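# Flip a bar-code-down carton and restack it bar code up

## Task

A carton at the top of a stack has its bar code facing down. Flip it so the bar code faces up, then set it back on top of a stack, turned the same way as the cartons beneath it and aligned with them. Release it so that it stays put without the robot supporting it, then open the gripper and move the arm away.

## Robot and tools

Robot: two arms, left_arm (base at about x +0.039, y +0.311, on the +y side) and right_arm (base at about x +0.001, y -0.302). Each has six revolute joints (waist, shoulder, elbow, wrist pitch, wrist yaw, wrist roll) and a parallel two-finger gripper. Each gripper has a wrist camera: cam_left_wrist and cam_right_wrist, both 504x504 images.

Frames: the scene frame has its origin on the table top midway between the bases. +x points out over the table, +y toward the left_arm side, +z up. The names left and right are only labels for the arms, not sides of the images. Each gripper also has its own axes: the fingers point along its +z, and they open and close along its y. The reported end_effector_position is the point between the finger pads, roughly 1 cm back from the tips.

Results: the state line shows, for each arm, the gripper position in metres and its orientation as quat_wxyz, both in the scene frame. Printed positions can be a little wrong, more so at long reach. grip_measured is the measured finger opening on the same scale used for commands, and can be off by about 1 mm. The final Joint positions value gives the opening in metres. A Hand target line is the pose the controller is now driving the gripper toward. HELD marks control steps where all or part of a row was not sent. A pose unreachable line means the clearance check changed or blocked that arm's command. FAULT lines report an arm stop, including OVER-TEMPERATURE FAULT. MOTOR HOT warns that a motor is at 75 °C or more. At 90 °C that arm is stopped for 10 s, and at 100 °C it drops.

Row format: every motion uses a row of exactly 14 numbers, each in [-1, 1]. The first 7 are for left_arm, the next 7 for right_arm, and both halves must be given even if only one arm moves. The order within each half is dx, dy, dz, rx, ry, rz, opening. dx..rz are an offset, not a pose. They are expressed in that gripper's own axes and measured from the gripper's pose in the latest result that showed it. For a second or later call in the same reply, they are measured from where the arm is when that call starts. Scale: 1.0 means 0.6 m for dx/dy/dz, and 180 degrees for the rotation vector rx, ry, rz. Opening is absolute: +1 is fully open (0.094 m) and -1 is closed. All zeros for an arm do not hold it still: they pull it back to the reference pose. Arms tend to end a centimetre or more too low and can sag further. To keep an arm in place, send it the offset back to its desired pose in the first call of a reply and zeros afterwards, raising the aim if it still sags.

execute_actions(actions, pictures): actions is a list holding at most one item.
- Empty list: returns the current state only.
- {"rows": [...], "steps": n}: up to 15 rows and n up to 15 (default 15). Each control step is 1/30 s. Row k applies at step k, and the last row repeats if there are more steps than rows. Every row is measured from the same reference pose, not chained from the previous row.
- {"steps": n} without rows: a wait of up to 300 steps, counted from the last result.
pictures (boolean) chooses whether camera images are returned. They are returned by default. A refused call moves nothing.

move(target, speed): target is a single 14-number row as above, an offset from the same reference. Each gripper travels in a straight line toward its target, and both arms finish together. Duration is 0.5 to 10 s, and the move is cut off at 10 s. speed is the top path speed in m/s, 0.002 to 0.5, default 0.25, with turning capped at twice that in rad/s. Openings are sent when the move starts. Paths do not avoid obstacles or the other arm, and the gripper can lag, stray or overshoot the speed, especially with a nearly straight arm. The move: line reports how it ended: done, off_target, moving, held or fault. It also reports limits such as paced (the target was clipped) or held (some steps were blocked, after which the arm may jump fast). If only one arm is named, the other one finished fine. The result also gives each gripper's remaining distance to its target.

wait(seconds): 0 to 10 s. Lets the simulation run without new commands.
zoom_image(camera, region): camera is cam_left_wrist or cam_right_wrist. region is [x0, y0, x1, y1] in pixels of that camera's latest image, with the origin at the top left and at most 504x504. It returns a closer view.
read_manual(section): returns only URDF licence text. It is not useful for control.
finished_scene(scene): pass the number of the current scene to end it and have it judged. It cannot be undone.

Control limits: each step the command is clipped to within 70 mm and 16 degrees of the measured gripper pose, and position wins over orientation if both cannot be met. A far target may need several actions. After an action, the arm continues only to its last clipped pose. Joint ranges in rad: waist -2.618..3.054, shoulder 0..3.142, elbow 0..3.142, wrist pitch -1.571..1.571, wrist yaw -1.571..1.571, wrist roll -2.094..2.094. The simulation keeps running while the operator is thinking.

Gripping: to hold, command an opening below grip_measured. About 0.03 below gives a firm hold, and less gives a lighter one. In this task finger force is reduced to roughly 13-25 N per pad, so a carton may slip. Occasional outside tugs on held parts or pushes on loose objects can happen.

Avoid: knocking or dropping anything off the table, which fails the task. Avoid letting the arms collide or press on each other, fast contacts, and driving targets far past contact, which presses harder. Avoid long heavy holds that overheat motors. At the end, the flipped carton must sit stable on the stack by itself, and the gripper must be opened and withdrawn.

Each tool is called after ">>>" as name([rows], argument=value, ...), one row to a line, values as JSON.

## Session

>>> execute_actions(actions=[])

Scene clock: 0.00 s of 4500.00 s.
left_arm: end_effector_position=(+0.2501, +0.3302, +0.2247) grip_measured=+1.000 end_effector_quat_wxyz=(+0.566, +0.439, +0.649, +0.259) | right_arm: end_effector_position=(+0.4989, +0.0726, +0.3030) grip_measured=+1.000 end_effector_quat_wxyz=(+0.293, -0.233, +0.760, +0.531)
Joint positions: left_arm=[ 0.733  0.287  0.457 -0.593  0.986  1.382  0.094] | right_arm=[ 0.519  2.323  2.359 -0.476 -0.898  0.416  0.094]
Joint velocities: left_arm=[-0.007 -0.002  0.012 -0.007  0.007 -0.007  0.   ] | right_arm=[-0.017  0.012 -0.007  0.022 -0.007 -0.066  0.   ]
Hand target (left_arm): +0.249, +0.328, +0.228; +0.568, +0.439, +0.647, +0.257
Hand target (right_arm): +0.496, +0.072, +0.317; +0.305, -0.243, +0.751, +0.533

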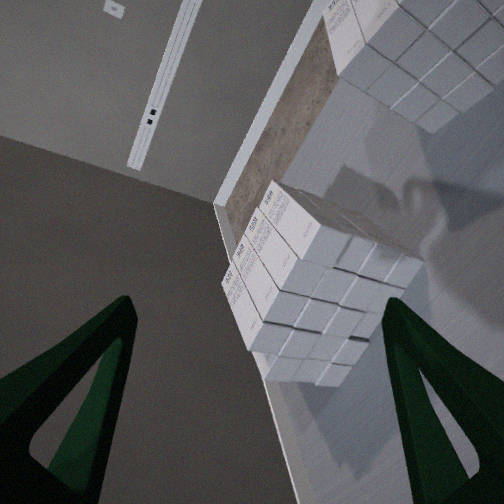

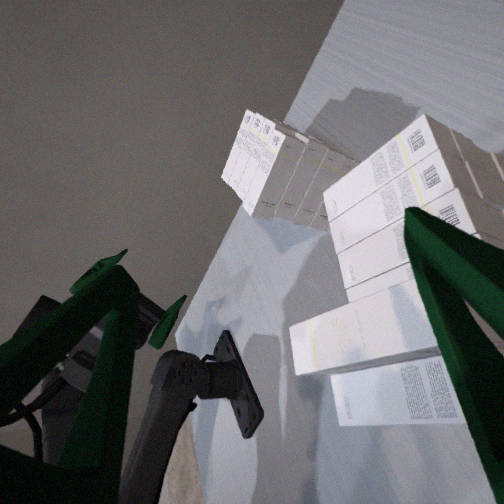

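>>> move(target=[-0.352,0.15,0.122,0.036,0.166,-0.343,1,0.1,0.08,-0.377,0,0,0,1])

Scene clock: 12.67 s of 4500.00 s.
left_arm: end_effector_position=(+0.3404, +0.1835, +0.3803) grip_measured=+1.000 end_effector_quat_wxyz=(+0.407, +0.000, +0.913, +0.010) | right_arm: end_effector_position=(+0.3834, -0.1274, +0.3341) grip_measured=+1.000 end_effector_quat_wxyz=(+0.277, -0.221, +0.774, +0.525)
Joint positions: left_arm=[-0.793  1.434  1.948 -1.375 -0.493 -0.478  0.094] | right_arm=[ 0.121  1.731  1.749 -0.959 -1.196 -0.1    0.094]
Joint velocities: left_arm=[ 0.022 -0.002 -0.002 -0.037  0.037  0.051  0.   ] | right_arm=[-0.017 -0.007  0.007 -0.022 -0.007 -0.095  0.   ]
Hand target (left_arm): +0.339, +0.182, +0.386; +0.410, -0.000, +0.912, +0.006
Hand target (right_arm): +0.379, -0.128, +0.350; +0.292, -0.235, +0.762, +0.528
Off the commanded pose (left_arm): 0.010 m, 2 deg.
Off the commanded pose (right_arm): 0.020 m, 3 deg.
After step 90, 6.50 s passed at rest.
move: off_target (right_arm)

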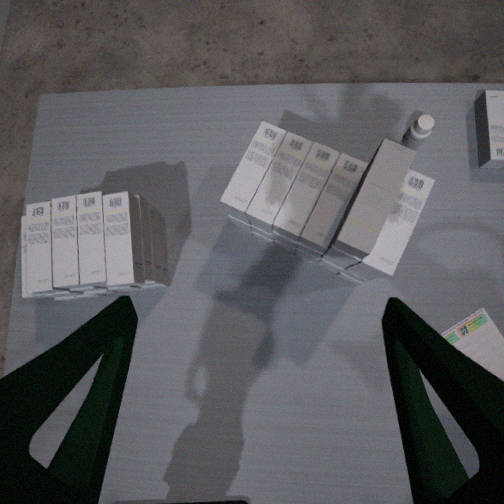

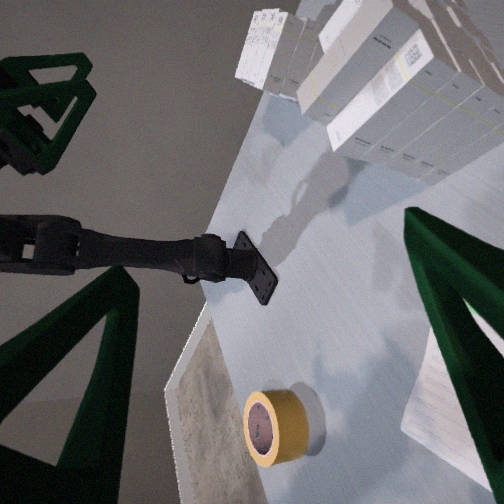

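>>> move(target=[0.202,-0.147,0.24,0.1145,0.015,0.101,0.4,0.268,0.076,0.052,-0.019,-0.21,0.262,0.5])

Scene clock: 62.87 s of 4500.00 s.
left_arm: end_effector_position=(+0.3682, +0.0975, +0.1952) grip_measured=+0.401 end_effector_quat_wxyz=(+0.370, +0.218, +0.899, -0.088) | right_arm: end_effector_position=(+0.2449, -0.0923, +0.2417) grip_measured=+0.502 end_effector_quat_wxyz=(+0.261, +0.279, +0.656, +0.651)
Joint positions: left_arm=[-0.756  1.368  1.108 -0.537 -0.109 -0.107  0.066] | right_arm=[ 0.708  0.755  0.3    0.439 -0.181  1.587  0.071]
Joint velocities: left_arm=[-0.007 -0.002  0.007  0.022  0.007 -0.022  0.001] | right_arm=[ 0.002 -0.012 -0.012  0.037  0.051 -0.037 -0.002]
Hand target (left_arm): +0.371, +0.100, +0.193; +0.372, +0.216, +0.899, -0.088
Hand target (right_arm): +0.242, -0.093, +0.249; +0.269, +0.273, +0.647, +0.659
Off the commanded pose (left_arm): 0.004 m, 0 deg.
Off the commanded pose (right_arm): 0.010 m, 1 deg.
After step 90, 44.33 s passed at rest.
move: done

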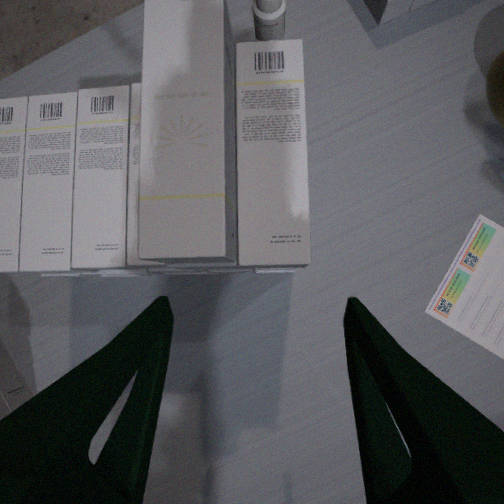

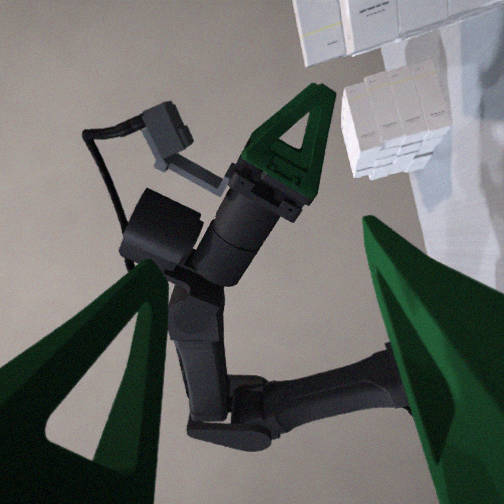

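>>> move(target=[0,0.048,0,0,0,0,0.4,0,0,0,0,0,0,0.5], speed=0.06)

>>> move(target=[-0.03,0,0.062,0,0,0,0.4,0,0,0,0,0,0,0.5], speed=0.05)

Scene clock: 67.90 s of 4500.00 s.
left_arm: end_effector_position=(+0.3824, +0.1205, +0.1947) grip_measured=+0.401 end_effector_quat_wxyz=(+0.368, +0.217, +0.900, -0.087) | right_arm: end_effector_position=(+0.2453, -0.0927, +0.2417) grip_measured=+0.502 end_effector_quat_wxyz=(+0.262, +0.280, +0.655, +0.651)
Joint positions: left_arm=[-0.657  1.368  1.108 -0.536 -0.041 -0.038  0.066] | right_arm=[ 0.708  0.755  0.3    0.439 -0.179  1.589  0.071]
Joint velocities: left_arm=[-0.007 -0.017 -0.002  0.022  0.051  0.051  0.001] | right_arm=[-0.022 -0.002 -0.002  0.051 -0.037  0.007 -0.001]
Hand target (left_arm): +0.381, +0.123, +0.196; +0.370, +0.218, +0.899, -0.089
Hand target (right_arm): +0.245, -0.092, +0.242; +0.261, +0.279, +0.656, +0.651
Off the commanded pose (left_arm): 0.003 m, 0 deg.
Off the commanded pose (right_arm): 0.000 m, 0 deg.
After step 90, 1.13 s passed at rest.
move: done

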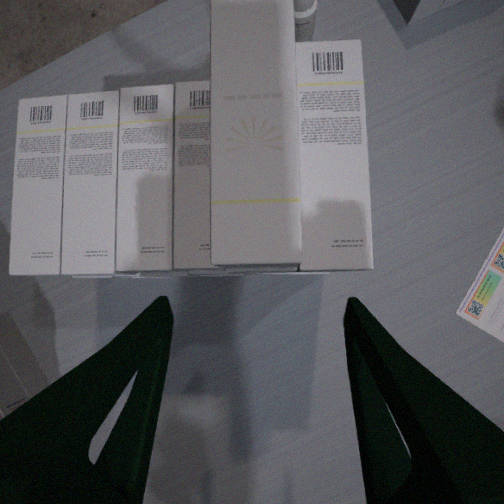

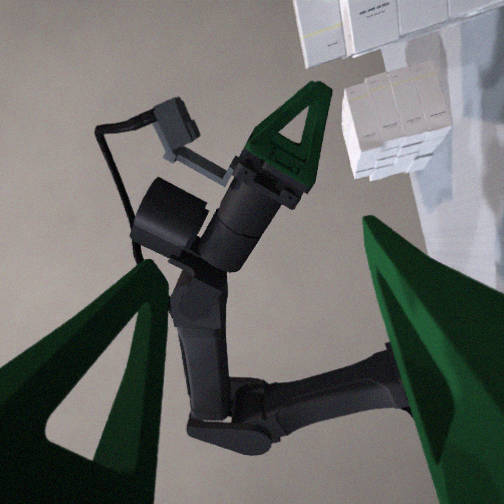

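Scene clock: 69.03 s of 4500.00 s.
left_arm: end_effector_position=(+0.4055, +0.1069, +0.1644) grip_measured=+0.401 end_effector_quat_wxyz=(+0.345, +0.221, +0.909, -0.080) | right_arm: end_effector_position=(+0.2453, -0.0927, +0.2417) grip_measured=+0.502 end_effector_quat_wxyz=(+0.261, +0.281, +0.655, +0.651)
Joint positions: left_arm=[-0.657  1.513  1.148 -0.483 -0.04  -0.036  0.066] | right_arm=[ 0.708  0.755  0.3    0.439 -0.179  1.591  0.071]
Joint velocities: left_arm=[-0.002  0.017  0.007  0.007  0.051 -0.051 -0.001] | right_arm=[ 0.002 -0.012  0.002 -0.007  0.022  0.007  0.   ]
Hand target (left_arm): +0.417, +0.104, +0.181; +0.368, +0.217, +0.900, -0.087
Hand target (right_arm): +0.245, -0.093, +0.242; +0.262, +0.280, +0.655, +0.651
Off the commanded pose (left_arm): 0.020 m, 3 deg.
Off the commanded pose (right_arm): 0.000 m, 0 deg.
move: off_target (left_arm)

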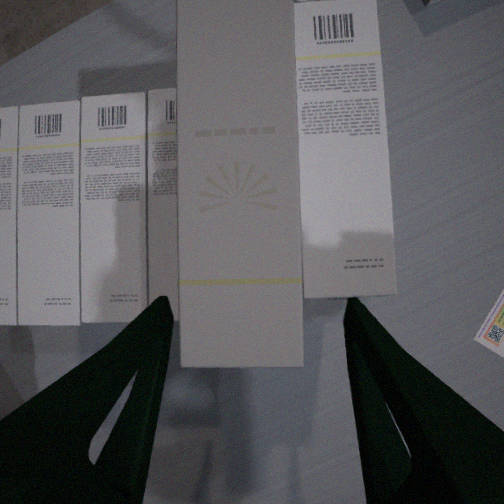

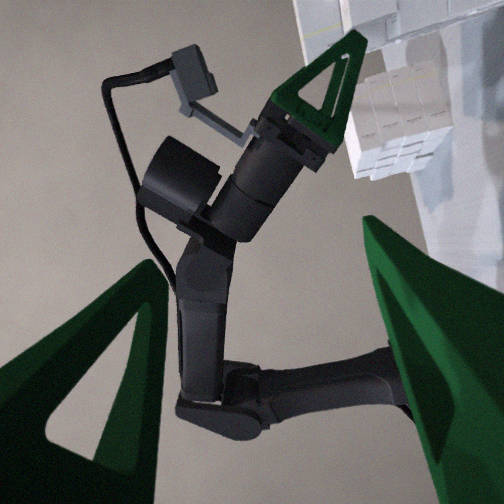

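>>> move(target=[-0.03,0.008,-0.026,0,-0.016,0,0.4,0,0,0,0,0,0,0.5], speed=0.04)

Scene clock: 75.77 s of 4500.00 s.
left_arm: end_effector_position=(+0.4060, +0.1079, +0.1644) grip_measured=+0.401 end_effector_quat_wxyz=(+0.345, +0.223, +0.908, -0.079) | right_arm: end_effector_position=(+0.2453, -0.0927, +0.2417) grip_measured=+0.502 end_effector_quat_wxyz=(+0.260, +0.281, +0.655, +0.651)
Joint positions: left_arm=[-0.653  1.513  1.148 -0.483 -0.038 -0.028  0.066] | right_arm=[ 0.708  0.755  0.3    0.439 -0.179  1.593  0.071]
Joint velocities: left_arm=[-0.017 -0.012  0.007 -0.095 -0.051 -0.037 -0.   ] | right_arm=[ 0.007  0.017 -0.022  0.022  0.051  0.007 -0.001]
Hand target (left_arm): +0.410, +0.109, +0.188; +0.368, +0.219, +0.900, -0.086
Hand target (right_arm): +0.245, -0.093, +0.242; +0.261, +0.281, +0.655, +0.651
Off the commanded pose (left_arm): 0.024 m, 3 deg.
Off the commanded pose (right_arm): 0.000 m, 0 deg.
After step 90, 2.87 s passed at rest.
move: off_target (left_arm)

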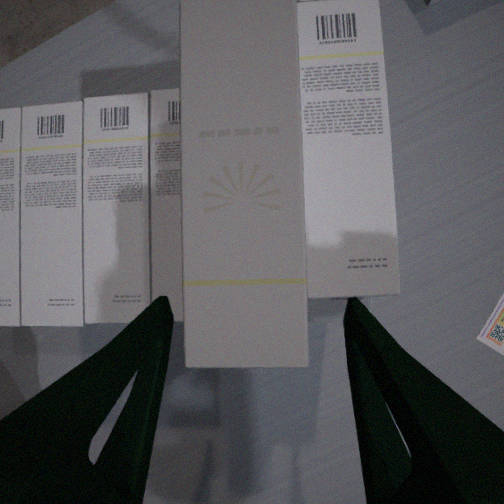

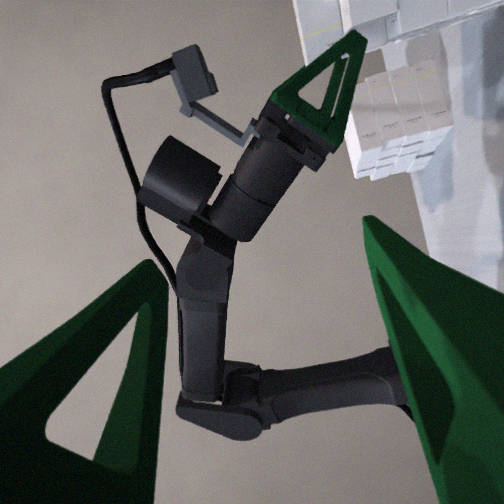

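>>> move(target=[-0.045,0.006,-0.01,0,-0.04,0,0.4,0,0,0,0,0,0,0.5], speed=0.04)

Scene clock: 81.17 s of 4500.00 s.
left_arm: end_effector_position=(+0.4222, +0.0986, +0.1827) grip_measured=+0.401 end_effector_quat_wxyz=(+0.392, +0.221, +0.888, -0.091) | right_arm: end_effector_position=(+0.2453, -0.0927, +0.2417) grip_measured=+0.502 end_effector_quat_wxyz=(+0.260, +0.282, +0.655, +0.652)
Joint positions: left_arm=[-0.653  1.513  1.148 -0.378 -0.038 -0.019  0.066] | right_arm=[ 0.708  0.755  0.3    0.439 -0.179  1.595  0.071]
Joint velocities: left_arm=[ 0.012  0.007 -0.002 -0.007 -0.081  0.051  0.   ] | right_arm=[-0.007 -0.007  0.007  0.007 -0.007  0.007 -0.001]
Hand target (left_arm): +0.422, +0.103, +0.187; +0.401, +0.218, +0.885, -0.093
Hand target (right_arm): +0.245, -0.093, +0.242; +0.260, +0.281, +0.655, +0.651
Off the commanded pose (left_arm): 0.006 m, 1 deg.
Off the commanded pose (right_arm): 0.000 m, 0 deg.
After step 90, 0.53 s passed at rest.
move: done

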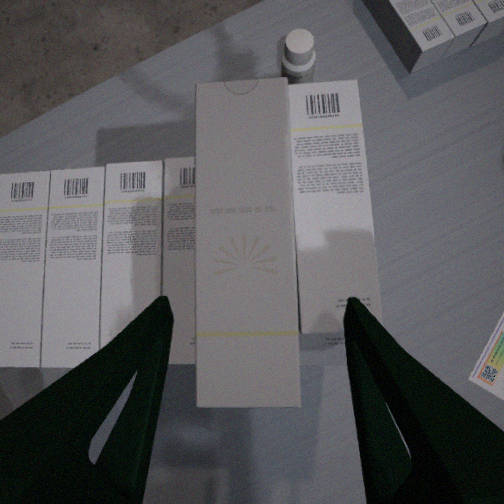

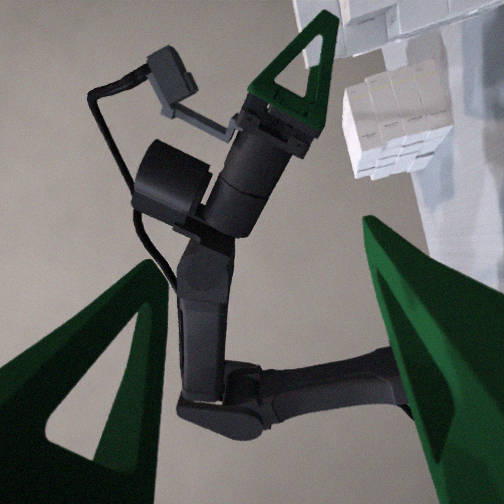

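>>> move(target=[0.017,0.008,0,0,0.014,0,0.4,0,0,0,0,0,0,0.5], speed=0.03)

Scene clock: 89.57 s of 4500.00 s.
left_arm: end_effector_position=(+0.4188, +0.1026, +0.1774) grip_measured=+0.401 end_effector_quat_wxyz=(+0.379, +0.223, +0.894, -0.088) | right_arm: end_effector_position=(+0.2453, -0.0927, +0.2417) grip_measured=+0.502 end_effector_quat_wxyz=(+0.259, +0.283, +0.654, +0.652)
Joint positions: left_arm=[-0.646  1.513  1.148 -0.407 -0.032 -0.015  0.066] | right_arm=[ 0.708  0.755  0.3    0.439 -0.179  1.597  0.071]
Joint velocities: left_arm=[-0.002 -0.002 -0.002  0.007  0.051 -0.066  0.   ] | right_arm=[ 0.012  0.002  0.002 -0.037  0.007 -0.095  0.   ]
Hand target (left_arm): +0.418, +0.106, +0.175; +0.373, +0.223, +0.897, -0.086
Hand target (right_arm): +0.245, -0.093, +0.242; +0.260, +0.282, +0.655, +0.652
Off the commanded pose (left_arm): 0.004 m, 1 deg.
Off the commanded pose (right_arm): 0.000 m, 0 deg.
After step 90, 4.37 s passed at rest.
move: done

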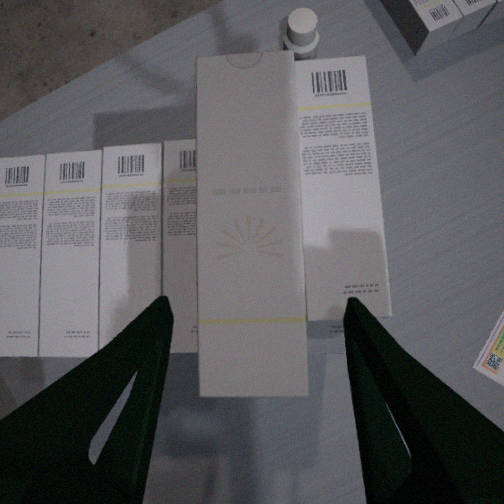

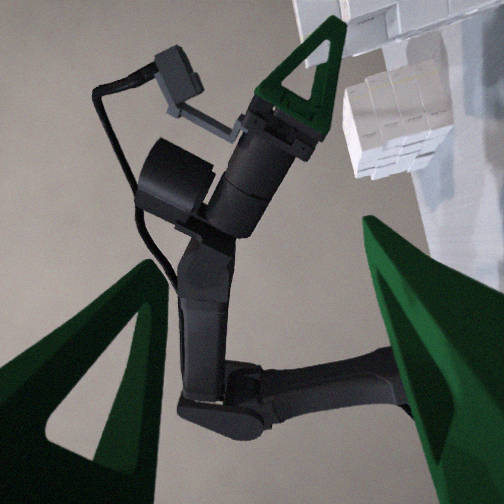

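>>> move(target=[0,0,0,0,0,0,-0.45,0,0,0,0,0,0,0.5])

>>> move(target=[-0.055,0,-0.054,0,0,0,-0.45,0,0,0,0,0,0,0.5], speed=0.1)

>>> move(target=[0.01,-0.204,-0.134,0.07,0,0.068,-0.45,0,0,0,0,0,0,0.5], speed=0.15)

Scene clock: 101.67 s of 4500.00 s.
left_arm: end_effector_position=(+0.4187, +0.1026, +0.1773) grip_measured=-0.302 end_effector_quat_wxyz=(+0.379, +0.223, +0.894, -0.088) | right_arm: end_effector_position=(+0.2453, -0.0927, +0.2417) grip_measured=+0.502 end_effector_quat_wxyz=(+0.259, +0.283, +0.654, +0.652)
Joint positions: left_arm=[-0.646  1.513  1.148 -0.408 -0.032 -0.015  0.033] | right_arm=[ 0.708  0.755  0.3    0.439 -0.179  1.599  0.071]
Joint velocities: left_arm=[ 0.002  0.007 -0.007 -0.022 -0.022  0.051 -0.   ] | right_arm=[-0.027 -0.012 -0.002  0.022  0.022 -0.022  0.   ]
Hand target (left_arm): +0.419, +0.103, +0.177; +0.379, +0.223, +0.894, -0.088
Hand target (right_arm): +0.245, -0.093, +0.242; +0.259, +0.283, +0.654, +0.652
Off the commanded pose (left_arm): 0.000 m, 0 deg.
Off the commanded pose (right_arm): 0.000 m, 0 deg.
After step 90, 8.40 s passed at rest.
move: done

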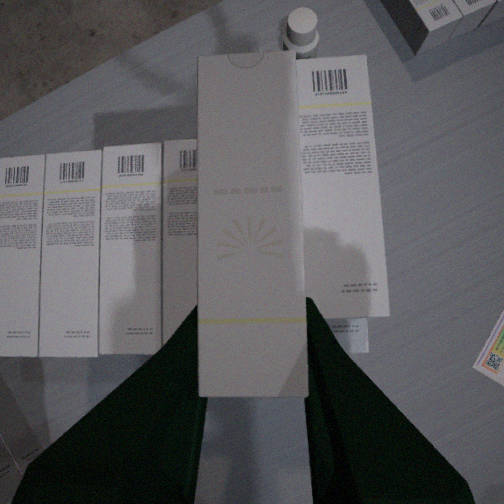

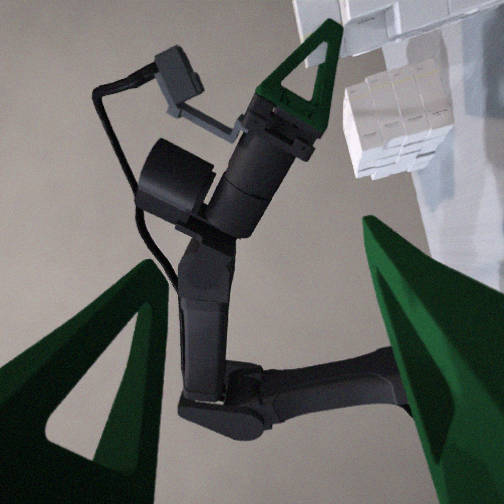

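Scene clock: 102.77 s of 4500.00 s.
left_arm: end_effector_position=(+0.4139, +0.1053, +0.2048) grip_measured=-0.302 end_effector_quat_wxyz=(+0.360, +0.225, +0.901, -0.083) | right_arm: end_effector_position=(+0.2453, -0.0927, +0.2417) grip_measured=+0.502 end_effector_quat_wxyz=(+0.258, +0.284, +0.654, +0.652)
Joint positions: left_arm=[-0.646  1.513  1.286 -0.587 -0.032 -0.015  0.033] | right_arm=[ 0.708  0.755  0.3    0.439 -0.179  1.601  0.071]
Joint velocities: left_arm=[-0.002 -0.007 -0.007  0.007 -0.022 -0.022 -0.   ] | right_arm=[ 0.002  0.002  0.007  0.051 -0.051 -0.051 -0.001]
Hand target (left_arm): +0.417, +0.102, +0.223; +0.379, +0.223, +0.894, -0.088
Hand target (right_arm): +0.245, -0.093, +0.242; +0.259, +0.283, +0.654, +0.652
Off the commanded pose (left_arm): 0.019 m, 2 deg.
Off the commanded pose (right_arm): 0.000 m, 0 deg.
move: off_target (left_arm)

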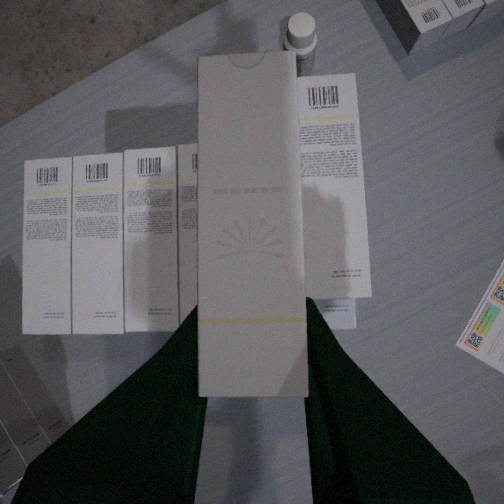

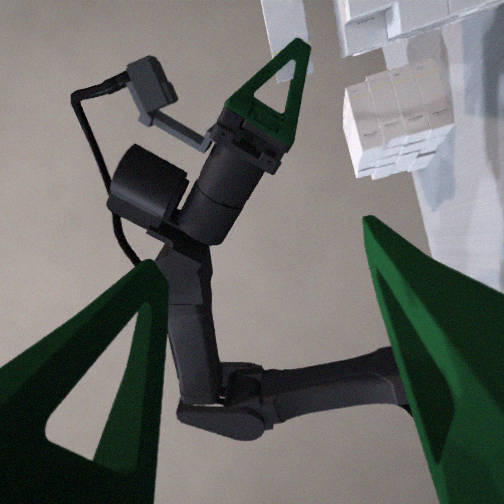

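Scene clock: 104.33 s of 4500.00 s.
left_arm: end_effector_position=(+0.3027, +0.0263, +0.2325) grip_measured=-0.302 end_effector_quat_wxyz=(+0.315, +0.364, +0.867, -0.131) | right_arm: end_effector_position=(+0.2453, -0.0927, +0.2417) grip_measured=+0.502 end_effector_quat_wxyz=(+0.257, +0.284, +0.654, +0.652)
Joint positions: left_arm=[-0.97   1.42   1.353 -0.808 -0.032 -0.034  0.033] | right_arm=[ 0.708  0.755  0.3    0.439 -0.179  1.603  0.071]
Joint velocities: left_arm=[ 0.002 -0.002 -0.012  0.022 -0.037 -0.022 -0.   ] | right_arm=[ 0.017  0.002 -0.012  0.007  0.007 -0.037 -0.002]
Hand target (left_arm): +0.303, +0.025, +0.255; +0.339, +0.359, +0.858, -0.140
Hand target (right_arm): +0.245, -0.093, +0.242; +0.258, +0.284, +0.654, +0.652
Off the commanded pose (left_arm): 0.025 m, 3 deg.
Off the commanded pose (right_arm): 0.000 m, 0 deg.
move: off_target (left_arm)

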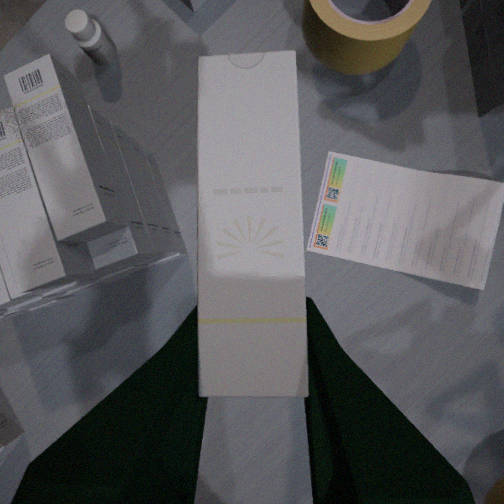

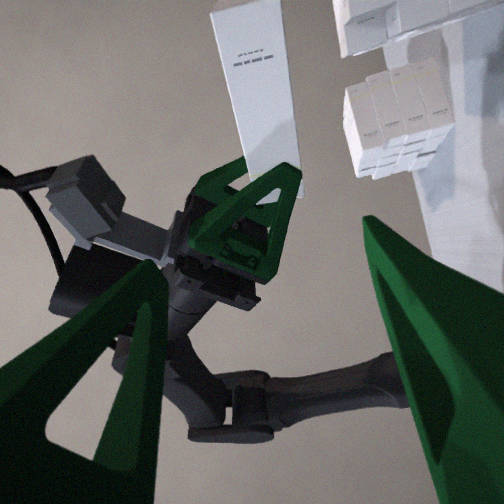

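>>> move(target=[-0.048,0,0,0,-0.038,0,-0.45,-0.02,0.033,0.126,-0.005,0,-0.008,0.5], speed=0.08)

Scene clock: 111.27 s of 4500.00 s.
left_arm: end_effector_position=(+0.3147, +0.0129, +0.2491) grip_measured=-0.302 end_effector_quat_wxyz=(+0.357, +0.357, +0.850, -0.150) | right_arm: end_effector_position=(+0.3033, -0.0525, +0.2450) grip_measured=+0.502 end_effector_quat_wxyz=(+0.256, +0.286, +0.662, +0.644)
Joint positions: left_arm=[-0.97   1.42   1.353 -0.71  -0.032 -0.032  0.033] | right_arm=[ 0.708  1.167  0.491  0.636 -0.178  1.594  0.071]
Joint velocities: left_arm=[-0.002 -0.012 -0.012 -0.066  0.007  0.051 -0.   ] | right_arm=[-0.017  0.007  0.002 -0.051 -0.007  0.066 -0.   ]
Hand target (left_arm): +0.318, +0.010, +0.251; +0.366, +0.357, +0.846, -0.152
Hand target (right_arm): +0.306, -0.048, +0.261; +0.268, +0.274, +0.652, +0.655
Off the commanded pose (left_arm): 0.005 m, 1 deg.
Off the commanded pose (right_arm): 0.016 m, 3 deg.
After step 90, 2.53 s passed at rest.
move: off_target (right_arm)

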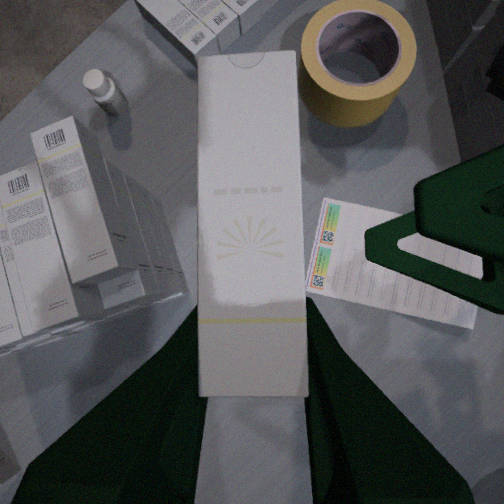

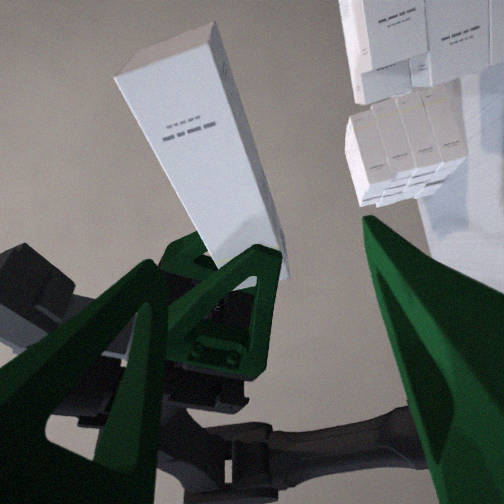

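>>> move(target=[0,0,0,0,0,0,-0.45,-0.004,0.04,0.085,-0.018,0,0,0.8], speed=0.04)

Scene clock: 119.57 s of 4500.00 s.
left_arm: end_effector_position=(+0.3149, +0.0128, +0.2493) grip_measured=-0.302 end_effector_quat_wxyz=(+0.357, +0.357, +0.850, -0.150) | right_arm: end_effector_position=(+0.3383, -0.0227, +0.2517) grip_measured=+0.798 end_effector_quat_wxyz=(+0.255, +0.287, +0.655, +0.651)
Joint positions: left_arm=[-0.97   1.42   1.353 -0.709 -0.032 -0.032  0.033] | right_arm=[ 0.726  1.376  0.639  0.713 -0.161  1.607  0.084]
Joint velocities: left_arm=[ 0.002 -0.017  0.002 -0.022 -0.051  0.007 -0.001] | right_arm=[ 0.002  0.012  0.017 -0.022 -0.007  0.037  0.   ]
Hand target (left_arm): +0.315, +0.013, +0.249; +0.357, +0.357, +0.850, -0.150
Hand target (right_arm): +0.341, -0.018, +0.267; +0.263, +0.279, +0.643, +0.663
Off the commanded pose (left_arm): 0.000 m, 0 deg.
Off the commanded pose (right_arm): 0.016 m, 2 deg.
After step 90, 3.60 s passed at rest.
move: off_target (right_arm)

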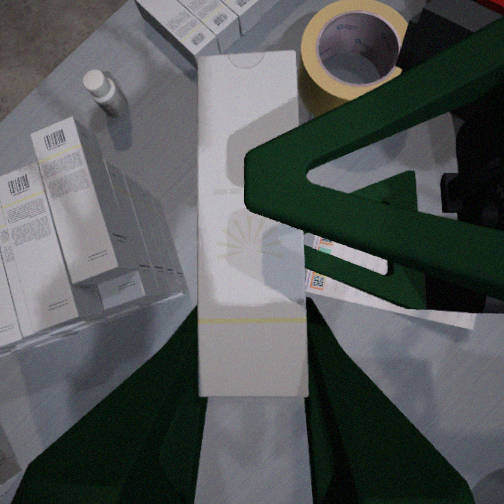

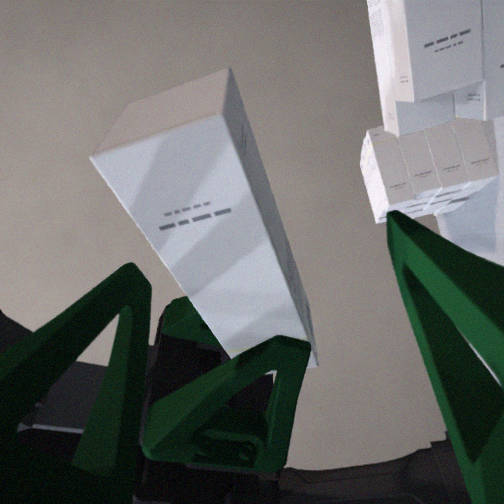

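>>> move(target=[0,0,0,0,0,0,-0.45,0,0.03,0.015,-0.016,0,-0.006,0.5], speed=0.03)

Scene clock: 124.07 s of 4500.00 s.
left_arm: end_effector_position=(+0.3149, +0.0128, +0.2493) grip_measured=-0.302 end_effector_quat_wxyz=(+0.357, +0.357, +0.850, -0.150) | right_arm: end_effector_position=(+0.3400, -0.0216, +0.2492) grip_measured=+0.502 end_effector_quat_wxyz=(+0.255, +0.287, +0.655, +0.651)
Joint positions: left_arm=[-0.97   1.42   1.353 -0.709 -0.032 -0.032  0.033] | right_arm=[ 0.726  1.39   0.639  0.728 -0.16   1.607  0.071]
Joint velocities: left_arm=[ 0.002 -0.007 -0.002 -0.007 -0.037 -0.007 -0.   ] | right_arm=[ 0.012  0.007 -0.012 -0.022  0.022 -0.007 -0.001]
Hand target (left_arm): +0.315, +0.013, +0.249; +0.357, +0.357, +0.850, -0.150
Hand target (right_arm): +0.344, -0.017, +0.269; +0.268, +0.275, +0.641, +0.665
Off the commanded pose (left_arm): 0.000 m, 0 deg.
Off the commanded pose (right_arm): 0.022 m, 3 deg.
After step 90, 0.40 s passed at rest.
move: off_target (right_arm)

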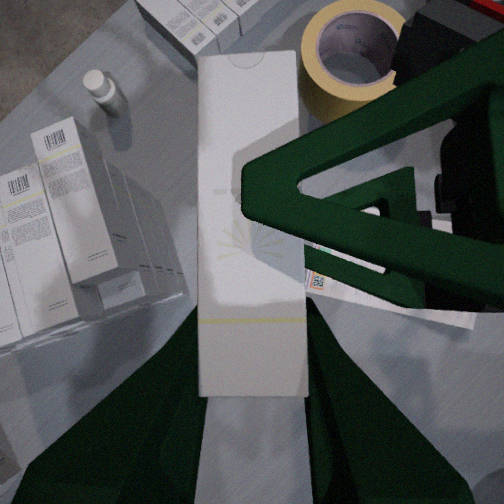

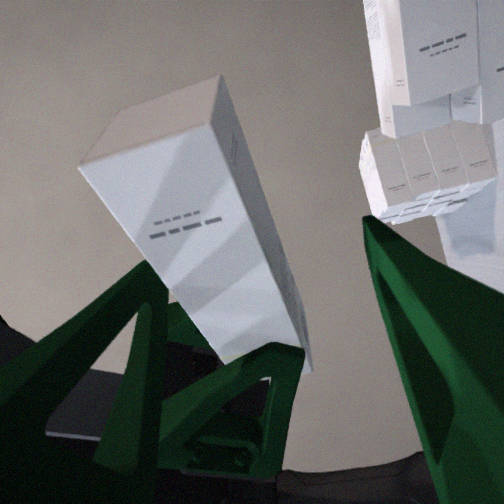

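Pure wrist pitch plus advance.

>>> move(target=[0,0,0,0,0,0,-0.45,0,0.028,0.012,-0.028,0,0,0.5], speed=0.03)

Scene clock: 127.90 s of 4500.00 s.
left_arm: end_effector_position=(+0.3149, +0.0128, +0.2493) grip_measured=-0.302 end_effector_quat_wxyz=(+0.357, +0.357, +0.850, -0.150) | right_arm: end_effector_position=(+0.3439, -0.0188, +0.2585) grip_measured=+0.502 end_effector_quat_wxyz=(+0.261, +0.280, +0.633, +0.672)
Joint positions: left_arm=[-0.97   1.42   1.353 -0.709 -0.032 -0.032  0.033] | right_arm=[ 0.726  1.427  0.639  0.829 -0.16   1.624  0.071]
Joint velocities: left_arm=[-0.002 -0.017 -0.012  0.007  0.007 -0.081  0.   ] | right_arm=[ 0.002  0.007 -0.007  0.007  0.022 -0.007 -0.002]
Hand target (left_arm): +0.315, +0.013, +0.249; +0.357, +0.357, +0.850, -0.150
Hand target (right_arm): +0.345, -0.017, +0.266; +0.267, +0.276, +0.626, +0.679
Off the commanded pose (left_arm): 0.000 m, 0 deg.
Off the commanded pose (right_arm): 0.008 m, 1 deg.
move: done

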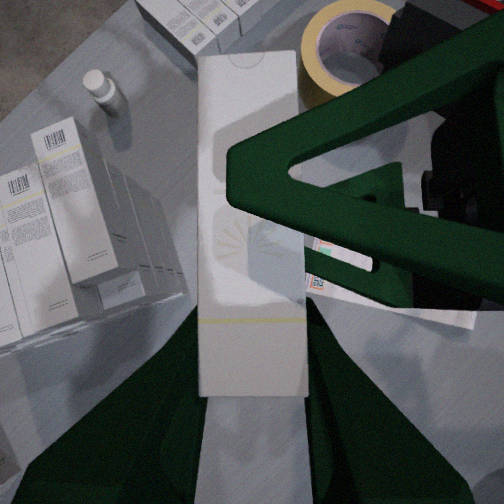

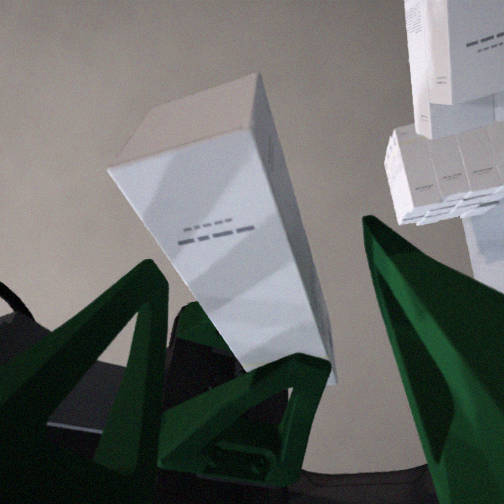

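>>> move(target=[0,0,0,0,0,0,-0.45,0,0,0,0,0,-0.02,0.1], speed=0.05)

>>> move(target=[0,0,0,0,0,0,-0.45,0,0,0,0,0,0,-0.6])

Scene clock: 132.13 s of 4500.00 s.
left_arm: end_effector_position=(+0.3149, +0.0128, +0.2493) grip_measured=-0.302 end_effector_quat_wxyz=(+0.357, +0.357, +0.850, -0.150) | right_arm: end_effector_position=(+0.3438, -0.0188, +0.2592) grip_measured=+0.102 end_effector_quat_wxyz=(+0.277, +0.265, +0.639, +0.667)
Joint positions: left_arm=[-0.97   1.42   1.353 -0.709 -0.032 -0.032  0.033] | right_arm=[ 0.726  1.427  0.639  0.833 -0.16   1.576  0.052]
Joint velocities: left_arm=[ 0.007  0.007  0.012  0.022 -0.022 -0.037  0.   ] | right_arm=[-0.012 -0.022 -0.007 -0.022 -0.051 -0.037 -0.001]
Hand target (left_arm): +0.315, +0.013, +0.249; +0.357, +0.357, +0.850, -0.150
Hand target (right_arm): +0.344, -0.019, +0.258; +0.282, +0.260, +0.642, +0.664
Off the commanded pose (left_arm): 0.000 m, 0 deg.
Off the commanded pose (right_arm): 0.001 m, 1 deg.
After step 90, 0.33 s passed at rest.
move: done

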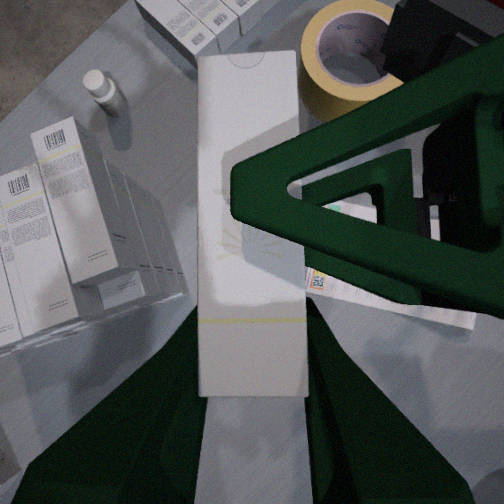

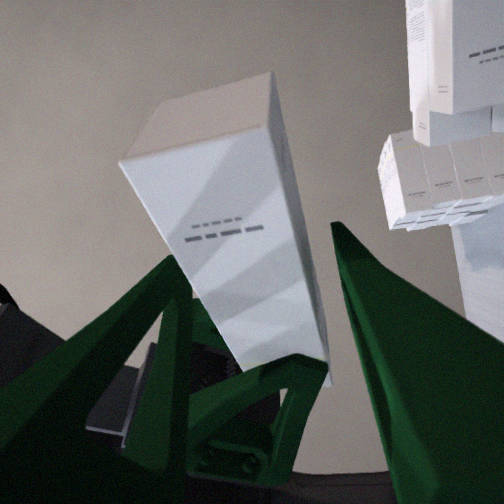

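Scene clock: 132.63 s of 4500.00 s.
left_arm: end_effector_position=(+0.3149, +0.0128, +0.2493) grip_measured=-0.302 end_effector_quat_wxyz=(+0.357, +0.357, +0.850, -0.150) | right_arm: end_effector_position=(+0.3440, -0.0189, +0.2589) grip_measured=-0.312 end_effector_quat_wxyz=(+0.276, +0.266, +0.639, +0.667)
Joint positions: left_arm=[-0.97   1.42   1.353 -0.709 -0.032 -0.032  0.033] | right_arm=[ 0.726  1.427  0.639  0.831 -0.159  1.58   0.032]
Joint velocities: left_arm=[-0.007 -0.007  0.007 -0.051  0.022  0.022  0.001] | right_arm=[ 0.007 -0.007 -0.012 -0.007  0.022  0.037 -0.001]
Hand target (left_arm): +0.315, +0.013, +0.249; +0.357, +0.357, +0.850, -0.151
Hand target (right_arm): +0.344, -0.019, +0.259; +0.278, +0.265, +0.639, +0.667
Off the commanded pose (left_arm): 0.000 m, 0 deg.
Off the commanded pose (right_arm): 0.000 m, 0 deg.
move: done

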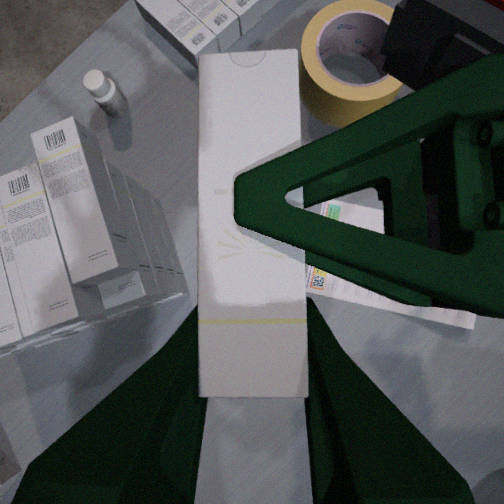

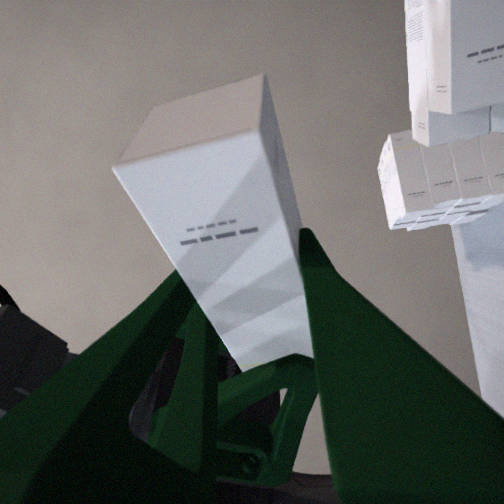

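>>> move(target=[0,0,0,0,0,0,0.1,0,0,0,0,0,0,-0.6])

>>> move(target=[0,0,-0.22,0,0,0,0.1,0,0,0,0,0,0,-0.6], speed=0.15)

>>> move(target=[0,0,0,0,0,0,0.1,0,0,0,0,0,-0.99,-0.6], speed=0.5)

Scene clock: 138.47 s of 4500.00 s.
left_arm: end_effector_position=(+0.3149, +0.0128, +0.2493) grip_measured=+0.099 end_effector_quat_wxyz=(+0.357, +0.357, +0.850, -0.150) | right_arm: end_effector_position=(+0.3440, -0.0188, +0.2569) grip_measured=-0.312 end_effector_quat_wxyz=(+0.274, +0.268, +0.641, +0.665)
Joint positions: left_arm=[-0.97   1.42   1.353 -0.709 -0.032 -0.032  0.052] | right_arm=[ 0.726  1.427  0.639  0.823 -0.159  1.582  0.032]
Joint velocities: left_arm=[-0.012 -0.002  0.002  0.022 -0.066  0.022  0.001] | right_arm=[ 0.017 -0.002  0.002 -0.095  0.037 -0.081 -0.001]
Hand target (left_arm): +0.315, +0.013, +0.249; +0.357, +0.357, +0.850, -0.150
Hand target (right_arm): +0.344, -0.019, +0.259; +0.276, +0.266, +0.639, +0.667
Off the commanded pose (left_arm): 0.000 m, 0 deg.
Off the commanded pose (right_arm): 0.002 m, 0 deg.
After step 90, 2.13 s passed at rest.
move: done

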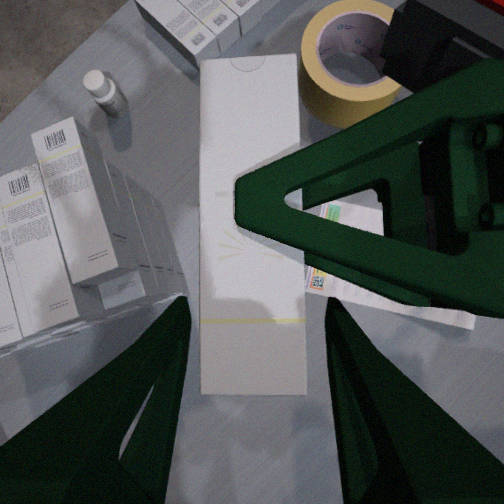

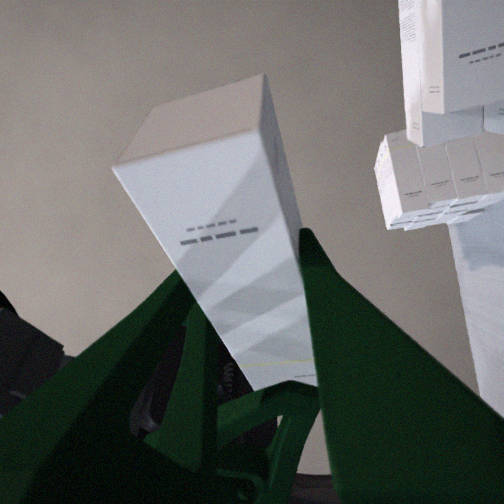

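Scene clock: 140.00 s of 4500.00 s.
left_arm: end_effector_position=(+0.2505, +0.0786, +0.3276) grip_measured=+0.099 end_effector_quat_wxyz=(+0.346, +0.359, +0.855, -0.145) | right_arm: end_effector_position=(+0.3441, -0.0188, +0.2548) grip_measured=-0.312 end_effector_quat_wxyz=(+0.272, +0.271, +0.643, +0.662)
Joint positions: left_arm=[-0.991  1.228  1.571 -1.147 -0.047 -0.049  0.052] | right_arm=[ 0.726  1.427  0.639  0.815 -0.159  1.583  0.032]
Joint velocities: left_arm=[-0.002 -0.017  0.002 -0.051 -0.007  0.037  0.   ] | right_arm=[ 0.002 -0.002  0.002 -0.051  0.022 -0.007 -0.   ]
Hand target (left_arm): +0.247, +0.080, +0.340; +0.357, +0.357, +0.850, -0.150
Hand target (right_arm): +0.344, -0.019, +0.257; +0.274, +0.268, +0.641, +0.665
Off the commanded pose (left_arm): 0.014 m, 2 deg.
Off the commanded pose (right_arm): 0.002 m, 1 deg.
move: off_target (left_arm)

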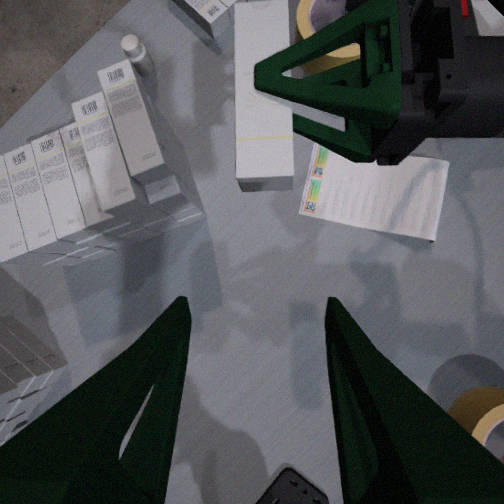

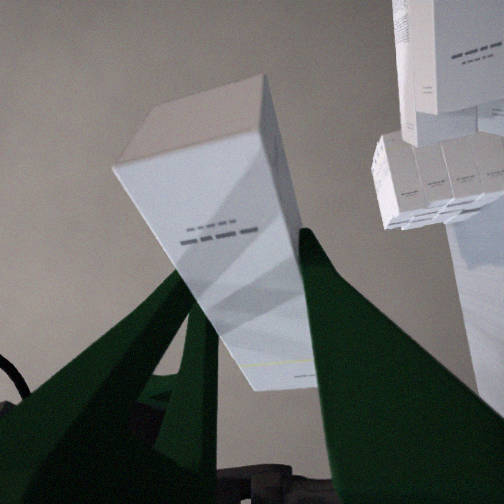

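Scene clock: 143.83 s of 4500.00 s.
left_arm: end_effector_position=(+0.2505, +0.0786, +0.3276) grip_measured=+0.099 end_effector_quat_wxyz=(+0.346, +0.359, +0.855, -0.145) | right_arm: end_effector_position=(+0.3441, -0.0188, +0.2530) grip_measured=-0.312 end_effector_quat_wxyz=(+0.665, -0.641, +0.282, -0.260)
Joint positions: left_arm=[-0.991  1.228  1.571 -1.147 -0.047 -0.049  0.052] | right_arm=[ 0.726  1.427  0.639  0.807 -0.159 -1.525  0.032]
Joint velocities: left_arm=[-0.012  0.017 -0.002  0.051  0.007 -0.037 -0.   ] | right_arm=[-0.017 -0.002 -0.012 -0.007  0.022 -0.081  0.   ]
Hand target (left_arm): +0.250, +0.079, +0.328; +0.346, +0.359, +0.855, -0.145
Hand target (right_arm): +0.344, -0.019, +0.255; +0.667, -0.639, +0.281, -0.262
Off the commanded pose (left_arm): 0.000 m, 0 deg.
Off the commanded pose (right_arm): 0.002 m, 0 deg.
move: done

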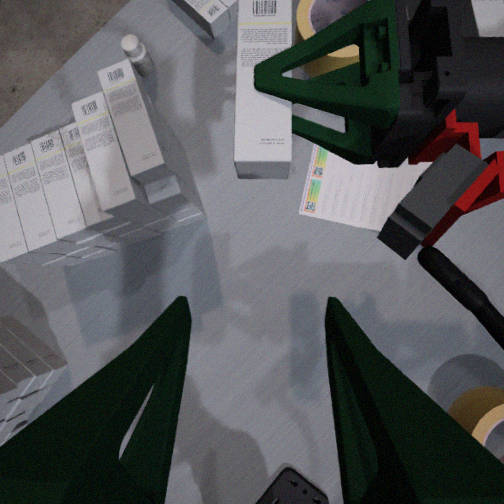

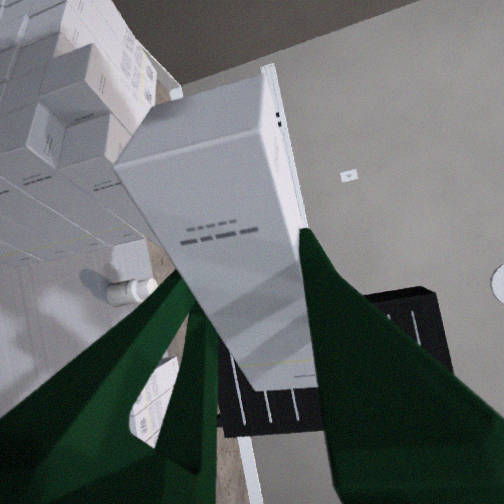

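>>> move(target=[-0.033,0,0.145,0,-0.009,0,0.2,0,0,0,0,0,-0.01,-0.6], speed=0.1)

Scene clock: 150.40 s of 4500.00 s.
left_arm: end_effector_position=(+0.3009, +0.0246, +0.2814) grip_measured=+0.199 end_effector_quat_wxyz=(+0.355, +0.358, +0.850, -0.149) | right_arm: end_effector_position=(+0.3441, -0.0188, +0.2516) grip_measured=-0.312 end_effector_quat_wxyz=(+0.659, -0.647, +0.273, -0.270)
Joint positions: left_arm=[-0.979  1.387  1.462 -0.856 -0.038 -0.036  0.056] | right_arm=[ 0.726  1.427  0.639  0.802 -0.159 -1.559  0.032]
Joint velocities: left_arm=[-0.002  0.017  0.017  0.051 -0.007  0.007 -0.001] | right_arm=[-0.012  0.017 -0.012  0.007 -0.081  0.022 -0.   ]
Hand target (left_arm): +0.304, +0.025, +0.280; +0.358, +0.357, +0.850, -0.150
Hand target (right_arm): +0.344, -0.019, +0.253; +0.660, -0.645, +0.272, -0.270
Off the commanded pose (left_arm): 0.003 m, 0 deg.
Off the commanded pose (right_arm): 0.001 m, 0 deg.
After step 90, 2.17 s passed at rest.
move: done

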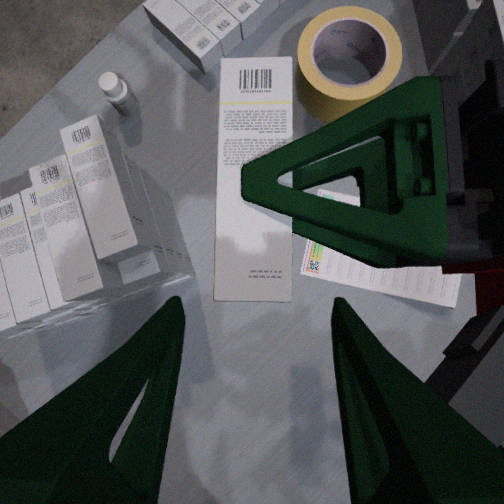

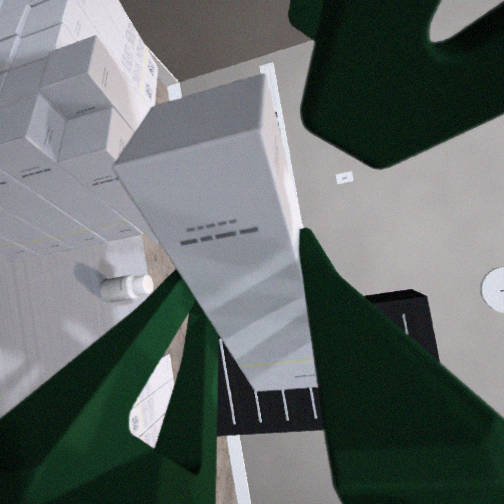

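>>> move(target=[0.015,0.004,0.069,0,0,0,0.2,0,0,0,0,0,0,-0.6], speed=0.04)

Scene clock: 154.80 s of 4500.00 s.
left_arm: end_effector_position=(+0.3165, +0.0093, +0.2501) grip_measured=+0.199 end_effector_quat_wxyz=(+0.354, +0.359, +0.850, -0.149) | right_arm: end_effector_position=(+0.3441, -0.0188, +0.2502) grip_measured=-0.312 end_effector_quat_wxyz=(+0.657, -0.649, +0.273, -0.269)
Joint positions: left_arm=[-0.973  1.439  1.378 -0.721 -0.033 -0.031  0.056] | right_arm=[ 0.726  1.427  0.639  0.796 -0.159 -1.56   0.032]
Joint velocities: left_arm=[-0.022 -0.007 -0.002 -0.066  0.037  0.007 -0.001] | right_arm=[-0.022 -0.017 -0.027  0.007 -0.007 -0.066 -0.001]
Hand target (left_arm): +0.320, +0.010, +0.246; +0.355, +0.358, +0.850, -0.149
Hand target (right_arm): +0.344, -0.019, +0.252; +0.659, -0.647, +0.273, -0.270
Off the commanded pose (left_arm): 0.005 m, 0 deg.
Off the commanded pose (right_arm): 0.001 m, 0 deg.
move: done

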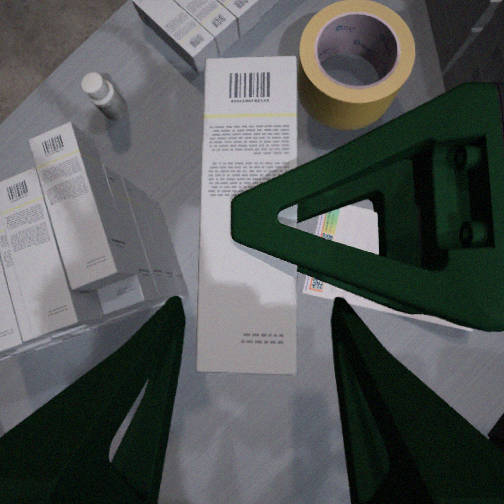

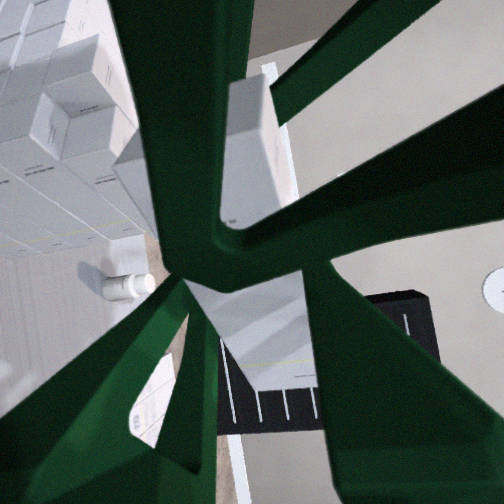

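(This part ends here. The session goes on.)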